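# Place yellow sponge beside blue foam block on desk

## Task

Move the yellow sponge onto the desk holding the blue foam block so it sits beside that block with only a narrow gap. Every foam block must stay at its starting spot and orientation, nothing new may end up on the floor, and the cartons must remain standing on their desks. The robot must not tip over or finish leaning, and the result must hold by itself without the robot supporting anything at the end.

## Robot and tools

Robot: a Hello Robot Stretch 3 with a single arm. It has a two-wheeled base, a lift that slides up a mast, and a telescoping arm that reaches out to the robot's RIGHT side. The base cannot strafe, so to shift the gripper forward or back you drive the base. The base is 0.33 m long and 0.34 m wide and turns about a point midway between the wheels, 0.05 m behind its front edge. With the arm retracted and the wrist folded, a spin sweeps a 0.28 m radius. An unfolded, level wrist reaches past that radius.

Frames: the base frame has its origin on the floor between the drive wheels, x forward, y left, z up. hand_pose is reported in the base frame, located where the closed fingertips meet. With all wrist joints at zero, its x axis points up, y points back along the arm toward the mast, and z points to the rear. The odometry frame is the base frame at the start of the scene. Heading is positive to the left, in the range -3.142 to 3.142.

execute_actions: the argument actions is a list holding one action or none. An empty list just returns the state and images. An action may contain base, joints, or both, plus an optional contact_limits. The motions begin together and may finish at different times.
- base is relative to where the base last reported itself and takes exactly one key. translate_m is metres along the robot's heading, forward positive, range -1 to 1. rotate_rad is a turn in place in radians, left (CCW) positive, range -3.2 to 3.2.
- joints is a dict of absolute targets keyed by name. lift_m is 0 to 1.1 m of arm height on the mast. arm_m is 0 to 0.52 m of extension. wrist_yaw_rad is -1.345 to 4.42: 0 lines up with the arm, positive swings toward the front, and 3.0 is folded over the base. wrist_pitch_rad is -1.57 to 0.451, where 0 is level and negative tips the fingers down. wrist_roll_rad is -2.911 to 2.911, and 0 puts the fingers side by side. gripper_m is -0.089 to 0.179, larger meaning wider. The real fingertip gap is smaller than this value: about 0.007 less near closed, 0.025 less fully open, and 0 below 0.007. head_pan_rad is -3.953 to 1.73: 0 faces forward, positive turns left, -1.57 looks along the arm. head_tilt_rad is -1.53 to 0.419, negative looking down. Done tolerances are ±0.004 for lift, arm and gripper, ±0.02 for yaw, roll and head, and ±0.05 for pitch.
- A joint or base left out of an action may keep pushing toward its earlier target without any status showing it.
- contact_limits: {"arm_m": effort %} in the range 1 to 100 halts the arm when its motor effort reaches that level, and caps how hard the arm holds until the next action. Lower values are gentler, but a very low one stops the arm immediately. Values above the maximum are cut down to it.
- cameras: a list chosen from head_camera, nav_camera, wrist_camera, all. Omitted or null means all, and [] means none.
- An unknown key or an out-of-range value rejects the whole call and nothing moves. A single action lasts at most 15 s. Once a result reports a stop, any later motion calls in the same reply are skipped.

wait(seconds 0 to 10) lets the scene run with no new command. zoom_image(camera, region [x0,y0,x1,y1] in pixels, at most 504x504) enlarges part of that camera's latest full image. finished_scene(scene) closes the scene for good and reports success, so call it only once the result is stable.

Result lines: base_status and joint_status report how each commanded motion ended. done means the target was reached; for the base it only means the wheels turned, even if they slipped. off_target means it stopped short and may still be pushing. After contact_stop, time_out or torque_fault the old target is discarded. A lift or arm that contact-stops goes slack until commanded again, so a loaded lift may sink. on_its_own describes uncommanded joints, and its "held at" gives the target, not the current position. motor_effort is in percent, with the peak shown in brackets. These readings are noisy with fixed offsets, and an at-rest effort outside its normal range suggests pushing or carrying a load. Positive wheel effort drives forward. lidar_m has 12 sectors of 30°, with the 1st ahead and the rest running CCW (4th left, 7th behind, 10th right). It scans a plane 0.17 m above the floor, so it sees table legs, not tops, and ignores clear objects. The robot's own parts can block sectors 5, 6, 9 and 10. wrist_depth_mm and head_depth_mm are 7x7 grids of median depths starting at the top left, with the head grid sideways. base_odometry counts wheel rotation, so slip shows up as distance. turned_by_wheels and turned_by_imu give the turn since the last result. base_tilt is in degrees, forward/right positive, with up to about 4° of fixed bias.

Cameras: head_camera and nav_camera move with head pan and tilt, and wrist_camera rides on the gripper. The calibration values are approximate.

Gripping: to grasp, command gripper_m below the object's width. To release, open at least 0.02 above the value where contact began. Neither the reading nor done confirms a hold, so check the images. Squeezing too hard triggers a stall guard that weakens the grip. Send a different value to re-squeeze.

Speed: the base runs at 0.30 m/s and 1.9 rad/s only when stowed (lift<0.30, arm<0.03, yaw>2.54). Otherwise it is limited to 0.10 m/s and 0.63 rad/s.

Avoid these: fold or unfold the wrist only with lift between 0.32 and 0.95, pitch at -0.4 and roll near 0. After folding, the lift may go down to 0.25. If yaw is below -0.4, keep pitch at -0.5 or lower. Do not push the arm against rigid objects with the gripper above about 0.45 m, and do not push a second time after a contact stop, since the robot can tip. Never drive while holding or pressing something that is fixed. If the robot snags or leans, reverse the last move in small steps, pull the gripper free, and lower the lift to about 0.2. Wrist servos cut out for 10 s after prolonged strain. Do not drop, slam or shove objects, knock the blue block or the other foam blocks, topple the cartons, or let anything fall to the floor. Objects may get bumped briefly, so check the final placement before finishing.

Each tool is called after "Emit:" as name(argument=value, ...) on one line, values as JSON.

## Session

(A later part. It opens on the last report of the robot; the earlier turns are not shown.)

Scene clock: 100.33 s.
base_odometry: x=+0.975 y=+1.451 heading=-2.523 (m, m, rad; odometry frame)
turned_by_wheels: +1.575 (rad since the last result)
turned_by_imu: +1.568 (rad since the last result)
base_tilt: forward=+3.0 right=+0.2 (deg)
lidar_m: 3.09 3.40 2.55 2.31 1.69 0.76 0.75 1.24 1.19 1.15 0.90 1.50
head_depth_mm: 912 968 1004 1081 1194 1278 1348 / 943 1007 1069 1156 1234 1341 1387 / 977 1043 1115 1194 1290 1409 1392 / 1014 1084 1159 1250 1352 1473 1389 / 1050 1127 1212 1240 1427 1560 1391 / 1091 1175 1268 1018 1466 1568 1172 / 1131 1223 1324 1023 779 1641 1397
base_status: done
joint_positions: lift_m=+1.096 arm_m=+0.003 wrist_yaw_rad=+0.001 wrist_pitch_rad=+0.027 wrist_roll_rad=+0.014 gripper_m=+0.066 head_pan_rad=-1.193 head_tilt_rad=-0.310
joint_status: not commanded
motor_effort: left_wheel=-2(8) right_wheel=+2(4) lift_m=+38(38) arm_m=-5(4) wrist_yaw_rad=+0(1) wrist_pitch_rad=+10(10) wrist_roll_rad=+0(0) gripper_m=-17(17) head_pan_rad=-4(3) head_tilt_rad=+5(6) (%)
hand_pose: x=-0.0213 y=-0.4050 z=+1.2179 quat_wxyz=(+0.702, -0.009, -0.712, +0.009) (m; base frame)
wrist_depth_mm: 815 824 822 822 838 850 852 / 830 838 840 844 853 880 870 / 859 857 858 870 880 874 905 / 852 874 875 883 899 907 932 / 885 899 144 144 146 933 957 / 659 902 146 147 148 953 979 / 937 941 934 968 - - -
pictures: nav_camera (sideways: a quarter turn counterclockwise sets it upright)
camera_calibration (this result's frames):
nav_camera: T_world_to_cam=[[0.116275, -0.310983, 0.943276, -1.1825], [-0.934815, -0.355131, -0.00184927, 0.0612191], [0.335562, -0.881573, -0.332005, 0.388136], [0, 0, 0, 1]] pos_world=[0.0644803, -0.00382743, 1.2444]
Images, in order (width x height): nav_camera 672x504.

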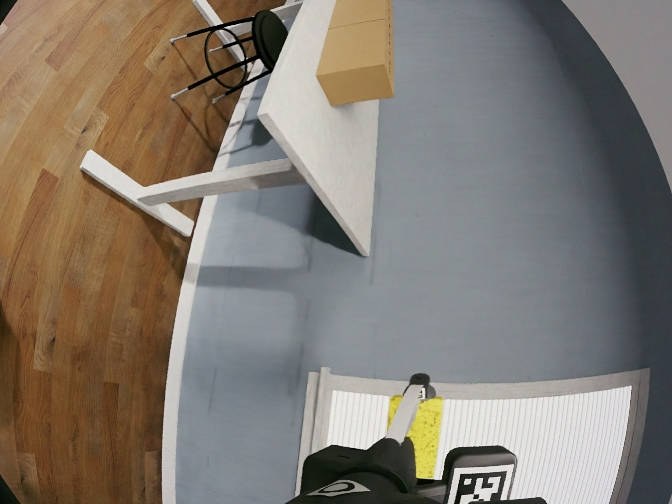

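Emit:
execute_actions(actions=[{"base":{"translate_m":0.55},"joints":{"arm_m":0.52}}], cameras=[])

Emit:
execute_actions(actions=[{"joints":{"wrist_yaw_rad":0.8,"wrist_pitch_rad":-0.4}}], cameras=["wrist_camera","nav_camera"])

Scene clock: 108.10 s.
base_odometry: x=+0.526 y=+1.132 heading=-2.523 (m, m, rad; odometry frame)
turned_by_wheels: +0.000 (rad since the last result)
turned_by_imu: -0.001 (rad since the last result)
base_tilt: forward=+2.9 right=+0.3 (deg)
lidar_m: 2.56 2.93 2.70 2.29 1.88 1.80 1.29 1.63 1.19 0.69 0.92 1.00
head_depth_mm: 915 970 1040 992 648 481 419 / 947 1004 1070 999 651 483 867 / 977 1041 1116 931 636 483 1317 / 1015 1082 1156 546 556 485 1348 / 1052 1123 1208 549 571 486 1393 / 1089 1171 1266 567 598 525 1393 / 1135 1226 1326 598 623 549 1321
base_status: done
joint_positions: lift_m=+1.096 arm_m=+0.520 wrist_yaw_rad=+0.000 wrist_pitch_rad=+0.027 wrist_roll_rad=+0.014 gripper_m=+0.066 head_pan_rad=-1.193 head_tilt_rad=-0.310
joint_status: all done
motor_effort: left_wheel=-1(4) right_wheel=+1(4) lift_m=+38(38) arm_m=+7(5) wrist_yaw_rad=+0(0) wrist_pitch_rad=+9(9) wrist_roll_rad=+0(0) gripper_m=-17(17) head_pan_rad=-4(4) head_tilt_rad=+5(6) (%)
hand_pose: x=-0.0213 y=-0.9214 z=+1.2180 quat_wxyz=(+0.702, -0.009, -0.712, +0.010) (m; base frame)
wrist_depth_mm: 355 357 362 364 369 373 375 / 363 366 371 377 379 383 386 / 370 376 378 385 385 393 396 / 380 385 386 388 395 401 407 / 389 392 143 144 146 412 414 / 401 399 146 147 149 424 428 / 409 414 422 424 428 433 442
pictures: none
No camera images: the call's "cameras" was empty. Leave "cameras" out to get every camera's image.

Scene clock: 109.47 s.
base_odometry: x=+0.526 y=+1.132 heading=-2.523 (m, m, rad; odometry frame)
turned_by_wheels: +0.000 (rad since the last result)
turned_by_imu: +0.000 (rad since the last result)
base_tilt: forward=+3.0 right=+0.3 (deg)
lidar_m: 2.56 2.93 2.69 2.29 1.87 1.81 1.29 1.63 1.19 0.69 0.92 1.00
head_depth_mm: 913 972 - 991 648 482 419 / 945 1001 1053 928 651 483 867 / 978 1042 1109 930 636 484 1313 / 1016 1081 1163 545 556 485 1347 / 1052 1121 1212 549 571 486 1393 / 1091 1172 1266 567 598 525 1398 / 1137 1222 1326 599 622 548 1324
base_status: not commanded
joint_positions: lift_m=+1.096 arm_m=+0.520 wrist_yaw_rad=+0.798 wrist_pitch_rad=-0.415 wrist_roll_rad=+0.014 gripper_m=+0.066 head_pan_rad=-1.193 head_tilt_rad=-0.310
joint_status: all done
motor_effort: left_wheel=-1(1) right_wheel=+0(1) lift_m=+38(38) arm_m=+6(5) wrist_yaw_rad=+4(4) wrist_pitch_rad=+6(8) wrist_roll_rad=+0(0) gripper_m=-17(17) head_pan_rad=-4(4) head_tilt_rad=+6(6) (%)
hand_pose: x=+0.1394 y=-0.8218 z=+1.1098 quat_wxyz=(+0.690, +0.404, -0.586, +0.132) (m; base frame)
wrist_depth_mm: - - 702 518 416 341 292 / 844 873 770 559 440 358 305 / 584 619 640 587 469 379 322 / 459 470 476 500 479 401 334 / 375 393 143 144 146 407 350 / 315 327 146 147 148 349 350 / 278 273 274 277 289 294 300
pictures: nav_camera (sideways: a quarter turn counterclockwise sets it upright), wrist_camera
camera_calibration (this result's frames):
nav_camera: T_world_to_cam=[[0.116265, -0.310977, 0.943279, -1.1825], [-0.934822, -0.355113, -0.00184942, 0.0612193], [0.335546, -0.881583, -0.331995, 0.388123], [0, 0, 0, 1]] pos_world=[0.0644804, -0.0038291, 1.2444]
wrist_camera: T_world_to_cam=[[-0.696421, -0.715802, 0.0512308, -0.555715], [-0.425555, 0.354441, -0.832631, 1.30529], [0.577841, -0.601664, -0.551454, 0.197721], [0, 0, 0, 1]] pos_world=[0.0542107, -0.741469, 1.22433]
Images, in order (width x height): nav_camera 672x504, wrist_camera 644x364.

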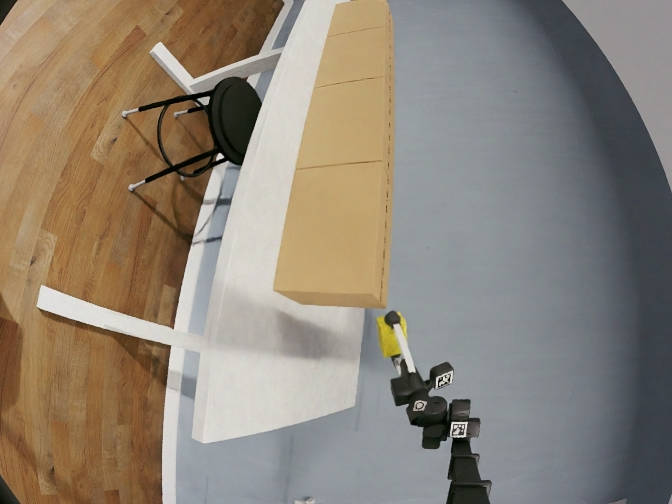

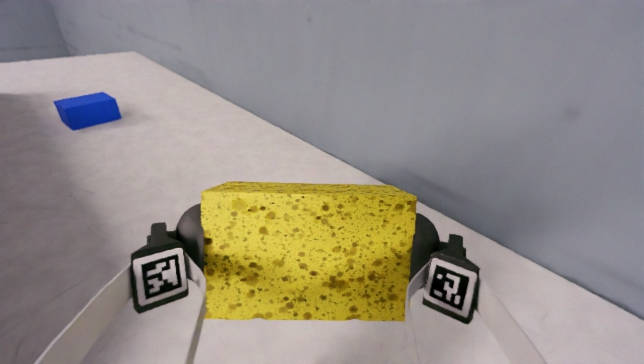

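Emit:
execute_actions(actions=[{"joints":{"wrist_yaw_rad":0,"wrist_pitch_rad":-0.2,"head_pan_rad":-1.57,"head_tilt_rad":-0.2}}], cameras=[])

Emit:
execute_actions(actions=[{"base":{"translate_m":0.3}}])

Scene clock: 113.57 s.
base_odometry: x=+0.526 y=+1.132 heading=-2.523 (m, m, rad; odometry frame)
turned_by_wheels: +0.000 (rad since the last result)
turned_by_imu: +0.000 (rad since the last result)
base_tilt: forward=+2.9 right=+0.2 (deg)
lidar_m: 2.56 2.92 2.70 2.29 1.88 1.80 1.29 1.63 1.19 0.69 0.92 1.00
head_depth_mm: 982 1031 - 1146 1218 1289 1366 / 980 1025 1099 1142 1209 1289 1349 / 979 1026 1079 1139 1176 550 424 / 978 1024 1065 1137 786 551 425 / 975 1022 1075 1126 792 554 425 / 977 1023 1074 1126 795 554 426 / 970 1019 1075 1121 505 511 427
base_status: not commanded
joint_positions: lift_m=+1.096 arm_m=+0.520 wrist_yaw_rad=+0.003 wrist_pitch_rad=-0.223 wrist_roll_rad=+0.014 gripper_m=+0.066 head_pan_rad=-1.563 head_tilt_rad=-0.211
joint_status: all done
motor_effort: left_wheel=-1(1) right_wheel=+1(1) lift_m=+38(38) arm_m=+6(6) wrist_yaw_rad=-2(2) wrist_pitch_rad=+10(8) wrist_roll_rad=+0(0) gripper_m=-18(17) head_pan_rad=-4(34) head_tilt_rad=+6(20) (%)
hand_pose: x=-0.0209 y=-0.9092 z=+1.1549 quat_wxyz=(+0.698, +0.079, -0.707, -0.079) (m; base frame)
wrist_depth_mm: 338 339 343 342 344 349 348 / 359 362 363 363 364 366 368 / 378 383 385 390 388 390 393 / 408 410 398 405 408 421 420 / 434 433 143 144 146 452 452 / 400 423 146 147 149 486 492 / 335 337 332 336 527 532 518
pictures: none
No camera images: the call's "cameras" was empty. Leave "cameras" out to get every camera's image.

Scene clock: 117.80 s.
base_odometry: x=+0.282 y=+0.959 heading=-2.524 (m, m, rad; odometry frame)
turned_by_wheels: +0.000 (rad since the last result)
turned_by_imu: -0.001 (rad since the last result)
base_tilt: forward=+2.9 right=+0.2 (deg)
lidar_m: 2.26 2.66 2.69 2.32 2.70 2.10 1.59 1.63 0.73 1.15 0.74 0.75
head_depth_mm: 984 1030 - 1135 778 547 421 / 979 1030 1102 1125 493 511 422 / 980 1027 1079 1126 487 507 423 / 977 1024 1063 989 489 507 424 / 974 1022 1076 1114 487 508 425 / 975 1021 1073 1116 487 508 426 / 972 1015 1073 1121 486 507 427
base_status: done
joint_positions: lift_m=+1.096 arm_m=+0.520 wrist_yaw_rad=+0.002 wrist_pitch_rad=-0.223 wrist_roll_rad=+0.014 gripper_m=+0.066 head_pan_rad=-1.563 head_tilt_rad=-0.211
joint_status: not commanded
motor_effort: left_wheel=-2(2) right_wheel=+1(7) lift_m=+38(38) arm_m=+5(6) wrist_yaw_rad=-2(2) wrist_pitch_rad=+10(10) wrist_roll_rad=+0(0) gripper_m=-17(17) head_pan_rad=-4(4) head_tilt_rad=+6(7) (%)
hand_pose: x=-0.0210 y=-0.9092 z=+1.1549 quat_wxyz=(+0.698, +0.079, -0.707, -0.079) (m; base frame)
wrist_depth_mm: 338 340 344 345 344 347 349 / 356 360 360 363 365 367 371 / 381 384 384 383 388 394 394 / 406 409 401 403 411 420 421 / 439 432 143 144 146 449 454 / 399 420 146 147 149 472 489 / 337 333 334 337 350 362 389
pictures: head_camera (sideways: a quarter turn clockwise sets it upright), nav_camera (sideways: a quarter turn counterclockwise sets it upright), wrist_camera
camera_calibration (this result's frames):
head_camera: T_world_to_cam=[[0.0255984, 0.246398, -0.968831, 1.28558], [0.999636, -0.0146215, 0.0226937, -0.030512], [-0.00857404, -0.969058, -0.246683, 0.283429], [0, 0, 0, 1]] pos_world=[0.0000222564, -0.0425517, 1.31612]
nav_camera: T_world_to_cam=[[-0.00471618, -0.237811, 0.9713, -1.21837], [-0.999974, 0.00645916, -0.00327396, 0.0634717], [-0.0054952, -0.97129, -0.237836, 0.267655], [0, 0, 0, 1]] pos_world=[0.0591948, -0.0301818, 1.24727]
wrist_camera: T_world_to_cam=[[-0.9987, 0.00598754, 0.050617, -0.0817104], [-0.0444545, 0.383494, -0.922473, 1.44372], [-0.0249347, -0.923524, -0.382729, -0.237488], [0, 0, 0, 1]] pos_world=[-0.0233461, -0.772494, 1.24504]
Images, in order (width x height): head_camera 896x504, nav_camera 672x504, wrist_camera 644x364.

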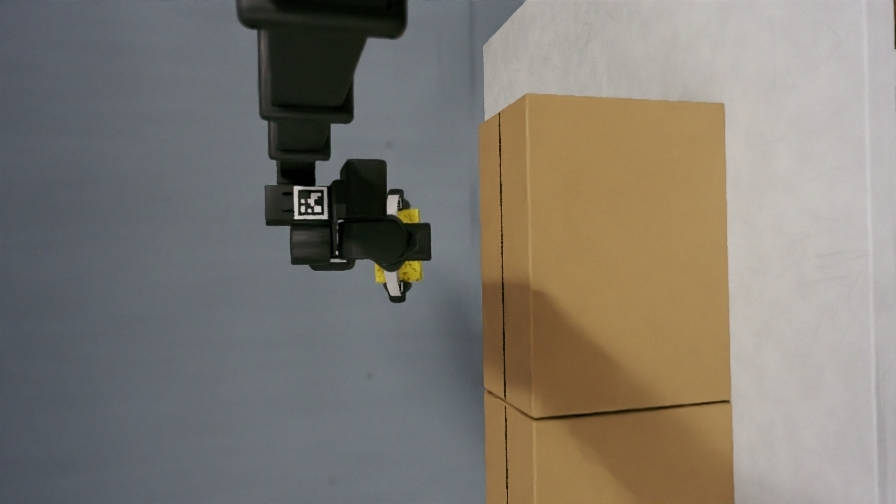

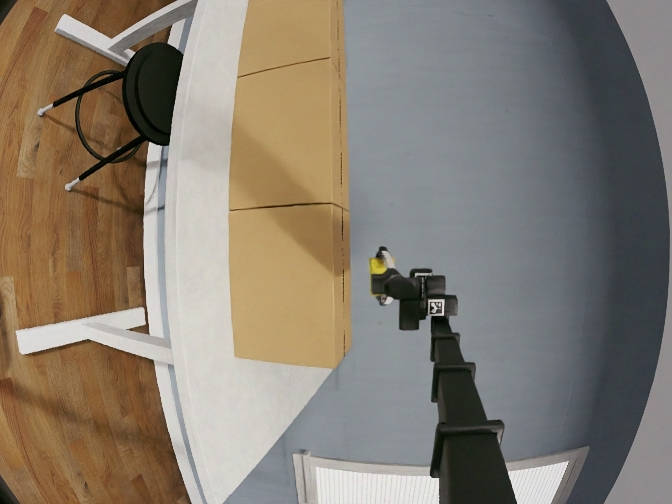

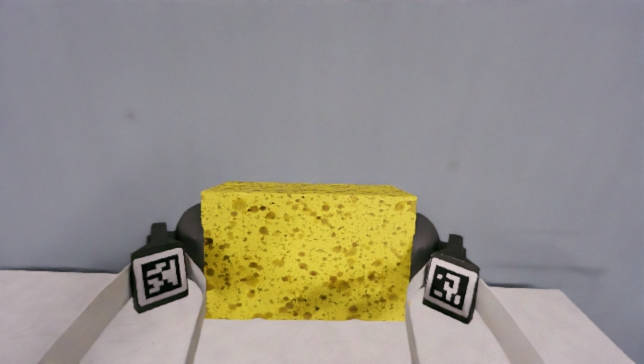

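Clear. Move short of the block and pitch down there.

Emit:
execute_actions(actions=[{"base":{"translate_m":0.36},"joints":{"wrist_pitch_rad":-1.0}}], cameras=["wrist_camera"])

Scene clock: 123.80 s.
base_odometry: x=-0.012 y=+0.750 heading=-2.524 (m, m, rad; odometry frame)
turned_by_wheels: +0.000 (rad since the last result)
turned_by_imu: -0.001 (rad since the last result)
base_tilt: forward=+3.0 right=+0.3 (deg)
lidar_m: 1.90 2.37 2.67 2.30 2.63 2.37 1.95 1.63 0.91 0.66 0.53 1.63
head_depth_mm: 981 1030 - 1130 489 510 421 / 983 1031 1101 1126 489 510 423 / 981 1026 1081 1124 489 508 423 / 978 1023 1070 577 490 508 424 / 975 1026 1076 1116 490 509 425 / 973 1020 1073 1114 489 510 426 / 968 1020 1070 1124 488 509 427
base_status: done
joint_positions: lift_m=+1.096 arm_m=+0.520 wrist_yaw_rad=+0.002 wrist_pitch_rad=-1.005 wrist_roll_rad=+0.014 gripper_m=+0.066 head_pan_rad=-1.563 head_tilt_rad=-0.211
joint_status: all done
motor_effort: left_wheel=-1(3) right_wheel=+1(6) lift_m=+38(38) arm_m=+5(6) wrist_yaw_rad=-1(2) wrist_pitch_rad=+2(9) wrist_roll_rad=+0(0) gripper_m=-17(17) head_pan_rad=-4(4) head_tilt_rad=+6(6) (%)
hand_pose: x=-0.0214 y=-0.7815 z=+1.0058 quat_wxyz=(+0.616, +0.339, -0.623, -0.343) (m; base frame)
wrist_depth_mm: 283 287 293 300 306 314 320 / 262 267 272 275 280 286 292 / 197 244 252 256 259 264 268 / 185 230 232 238 240 246 250 / 209 215 143 145 146 229 233 / 202 204 146 147 148 217 219 / 191 192 193 195 198 201 205
pictures: wrist_camera
camera_calibration (this result's frames):
wrist_camera: T_world_to_cam=[[-0.998635, -0.0313571, 0.0417813, -0.0956156], [-0.0450225, 0.922258, -0.383944, 1.13662], [-0.0264938, -0.385301, -0.922411, 0.786778], [0, 0, 0, 1]] pos_world=[-0.0234668, -0.748109, 1.16613]
Images, in order (width x height): wrist_camera 644x364.

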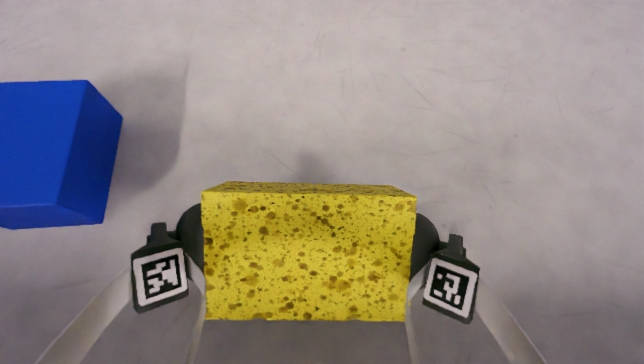

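Emit:
execute_actions(actions=[{"joints":{"wrist_pitch_rad":-1.13}}], cameras=[])

Emit:
execute_actions(actions=[{"base":{"translate_m":0.19}}], cameras=["wrist_camera"])

Scene clock: 127.00 s.
base_odometry: x=-0.012 y=+0.750 heading=-2.524 (m, m, rad; odometry frame)
turned_by_wheels: +0.000 (rad since the last result)
turned_by_imu: +0.000 (rad since the last result)
base_tilt: forward=+3.0 right=+0.3 (deg)
lidar_m: 1.90 2.37 2.68 2.30 2.64 2.38 1.94 1.63 0.91 0.66 0.53 1.63
head_depth_mm: 985 1032 - 1133 489 511 421 / 980 1029 1100 1125 488 510 422 / 978 1030 1085 1118 487 509 423 / 973 1026 1068 577 490 508 424 / 977 1023 1076 1119 490 510 425 / 972 1020 1073 1118 490 509 426 / 974 1017 1068 1120 488 509 427
base_status: not commanded
joint_positions: lift_m=+1.096 arm_m=+0.520 wrist_yaw_rad=+0.002 wrist_pitch_rad=-1.133 wrist_roll_rad=+0.014 gripper_m=+0.066 head_pan_rad=-1.563 head_tilt_rad=-0.211
joint_status: all done
motor_effort: left_wheel=-1(1) right_wheel=+1(1) lift_m=+38(38) arm_m=+5(6) wrist_yaw_rad=-1(1) wrist_pitch_rad=+1(1) wrist_roll_rad=+0(0) gripper_m=-17(17) head_pan_rad=-4(4) head_tilt_rad=+6(7) (%)
hand_pose: x=-0.0215 y=-0.7515 z=+0.9928 quat_wxyz=(+0.593, +0.377, -0.600, -0.382) (m; base frame)
wrist_depth_mm: 192 244 248 253 256 259 265 / 183 231 235 240 242 247 250 / 179 220 225 228 231 235 238 / 207 211 214 217 220 223 227 / 200 203 144 145 146 213 216 / 192 195 146 147 149 206 207 / 186 186 188 191 193 196 199
pictures: none
No camera images: the call's "cameras" was empty. Leave "cameras" out to get every camera's image.

Scene clock: 130.13 s.
base_odometry: x=-0.166 y=+0.640 heading=-2.524 (m, m, rad; odometry frame)
turned_by_wheels: +0.000 (rad since the last result)
turned_by_imu: -0.001 (rad since the last result)
base_tilt: forward=+3.0 right=+0.3 (deg)
lidar_m: 1.71 2.21 2.67 2.31 2.64 2.53 2.14 1.04 0.69 0.48 0.75 1.63
head_depth_mm: 986 1031 - 1128 491 512 422 / 982 1026 1099 1126 489 511 422 / 979 1027 1078 1120 489 510 423 / 977 1026 1072 578 490 510 424 / 976 1020 1075 1118 492 509 425 / 972 1019 1073 1113 490 511 426 / 970 1017 1073 1121 489 510 427
base_status: done
joint_positions: lift_m=+1.096 arm_m=+0.520 wrist_yaw_rad=+0.002 wrist_pitch_rad=-1.133 wrist_roll_rad=+0.014 gripper_m=+0.066 head_pan_rad=-1.563 head_tilt_rad=-0.211
joint_status: not commanded
motor_effort: left_wheel=-1(3) right_wheel=+0(4) lift_m=+38(38) arm_m=+6(7) wrist_yaw_rad=-1(1) wrist_pitch_rad=+1(1) wrist_roll_rad=+0(0) gripper_m=-16(17) head_pan_rad=-4(4) head_tilt_rad=+6(6) (%)
hand_pose: x=-0.0215 y=-0.7514 z=+0.9928 quat_wxyz=(+0.593, +0.377, -0.600, -0.382) (m; base frame)
wrist_depth_mm: 240 243 247 252 254 259 262 / 229 232 234 189 242 246 250 / 218 221 224 181 230 235 237 / 209 211 213 178 220 224 226 / 200 202 143 144 146 214 217 / 193 194 146 147 148 206 208 / 186 187 188 190 193 196 199
pictures: wrist_camera
camera_calibration (this result's frames):
wrist_camera: T_world_to_cam=[[-0.998628, -0.0363278, 0.0377059, -0.0938853], [-0.0450046, 0.963594, -0.263557, 1.0154], [-0.0267587, -0.264892, -0.963907, 0.918052], [0, 0, 0, 1]] pos_world=[-0.0234931, -0.738656, 1.15607]
Images, in order (width x height): wrist_camera 644x364.

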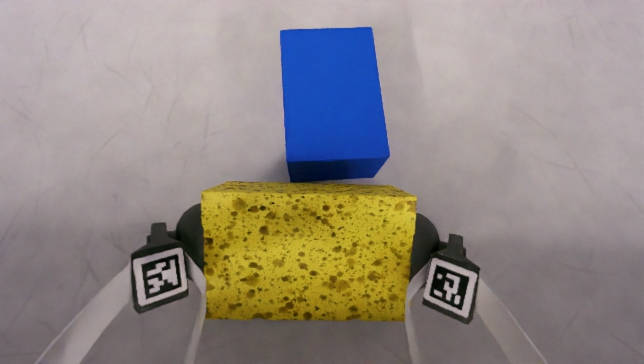

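Emit:
execute_actions(actions=[{"joints":{"lift_m":1.086}}], cameras=[])

Emit:
execute_actions(actions=[{"joints":{"gripper_m":0.16}}], cameras=["wrist_camera"])

Scene clock: 131.87 s.
base_odometry: x=-0.166 y=+0.640 heading=-2.524 (m, m, rad; odometry frame)
turned_by_wheels: +0.000 (rad since the last result)
turned_by_imu: +0.000 (rad since the last result)
base_tilt: forward=+2.9 right=+0.2 (deg)
lidar_m: 1.71 2.22 2.68 2.31 2.64 2.53 2.13 1.04 0.69 0.48 0.75 1.63
head_depth_mm: 987 1034 - 1126 492 513 421 / 981 1031 1099 1124 490 510 422 / 980 1027 1064 1121 489 511 423 / 979 1025 1068 579 491 509 425 / 973 1021 1076 1115 492 510 425 / 972 1018 1074 1116 490 511 426 / 973 1017 1068 1119 489 511 428
base_status: not commanded
joint_positions: lift_m=+1.087 arm_m=+0.520 wrist_yaw_rad=+0.002 wrist_pitch_rad=-1.128 wrist_roll_rad=+0.014 gripper_m=+0.066 head_pan_rad=-1.563 head_tilt_rad=-0.211
joint_status: all done
motor_effort: left_wheel=-1(1) right_wheel=+1(1) lift_m=+7(34) arm_m=+6(6) wrist_yaw_rad=-1(1) wrist_pitch_rad=-1(1) wrist_roll_rad=+0(0) gripper_m=-17(17) head_pan_rad=-3(3) head_tilt_rad=+6(7) (%)
hand_pose: x=-0.0215 y=-0.7526 z=+0.9837 quat_wxyz=(+0.594, +0.376, -0.601, -0.380) (m; base frame)
wrist_depth_mm: 233 235 238 189 247 250 255 / 220 224 226 180 234 238 242 / 210 213 216 171 220 226 229 / 201 203 206 173 211 214 219 / 192 195 142 144 145 205 209 / 184 187 144 146 147 197 199 / 178 179 180 182 185 187 190
pictures: none
No camera images: the call's "cameras" was empty. Leave "cameras" out to get every camera's image.

Scene clock: 133.30 s.
base_odometry: x=-0.166 y=+0.640 heading=-2.524 (m, m, rad; odometry frame)
turned_by_wheels: +0.000 (rad since the last result)
turned_by_imu: +0.000 (rad since the last result)
base_tilt: forward=+3.0 right=+0.2 (deg)
lidar_m: 1.71 2.23 2.68 2.31 2.64 2.53 2.13 1.04 0.69 0.48 0.75 1.62
head_depth_mm: 984 1033 - 1131 491 512 421 / 981 1029 1098 1126 489 510 422 / 977 1027 1065 1123 488 510 423 / 975 1025 1068 577 490 509 424 / 974 1025 1075 1118 491 509 425 / 972 1020 1071 1115 489 511 426 / 971 1017 1066 1120 489 510 427
base_status: not commanded
joint_positions: lift_m=+1.087 arm_m=+0.520 wrist_yaw_rad=+0.002 wrist_pitch_rad=-1.132 wrist_roll_rad=+0.014 gripper_m=+0.160 head_pan_rad=-1.563 head_tilt_rad=-0.211
joint_status: all done
motor_effort: left_wheel=-1(1) right_wheel=+1(1) lift_m=+9(9) arm_m=+6(6) wrist_yaw_rad=-1(1) wrist_pitch_rad=+1(4) wrist_roll_rad=+0(0) gripper_m=+0(86) head_pan_rad=-4(3) head_tilt_rad=+6(7) (%)
hand_pose: x=-0.0215 y=-0.7516 z=+0.9832 quat_wxyz=(+0.593, +0.377, -0.600, -0.382) (m; base frame)
wrist_depth_mm: 231 232 236 188 244 248 252 / 219 222 225 177 233 235 239 / 209 211 214 170 218 224 227 / 200 202 161 162 207 213 217 / 191 194 154 155 199 206 207 / - 185 184 151 190 - 198 / 176 178 180 183 185 187 190
pictures: wrist_camera
camera_calibration (this result's frames):
wrist_camera: T_world_to_cam=[[-0.998628, -0.0363016, 0.037727, -0.0935308], [-0.0450014, 0.963431, -0.26415, 1.01349], [-0.0267583, -0.265485, -0.963744, 0.908165], [0, 0, 0, 1]] pos_world=[-0.0234932, -0.738716, 1.14648]
Images, in order (width x height): wrist_camera 644x364.

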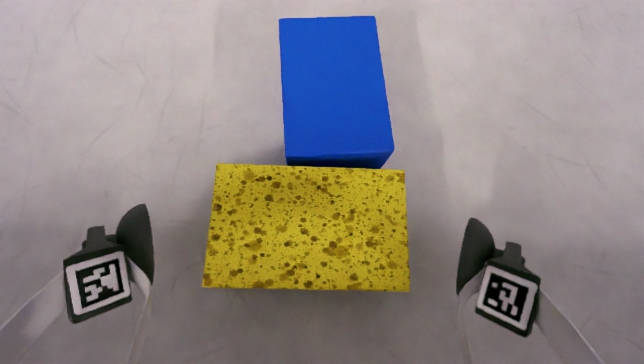

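Emit:
finished_scene(scene=2)

The scene is finished: the task was done.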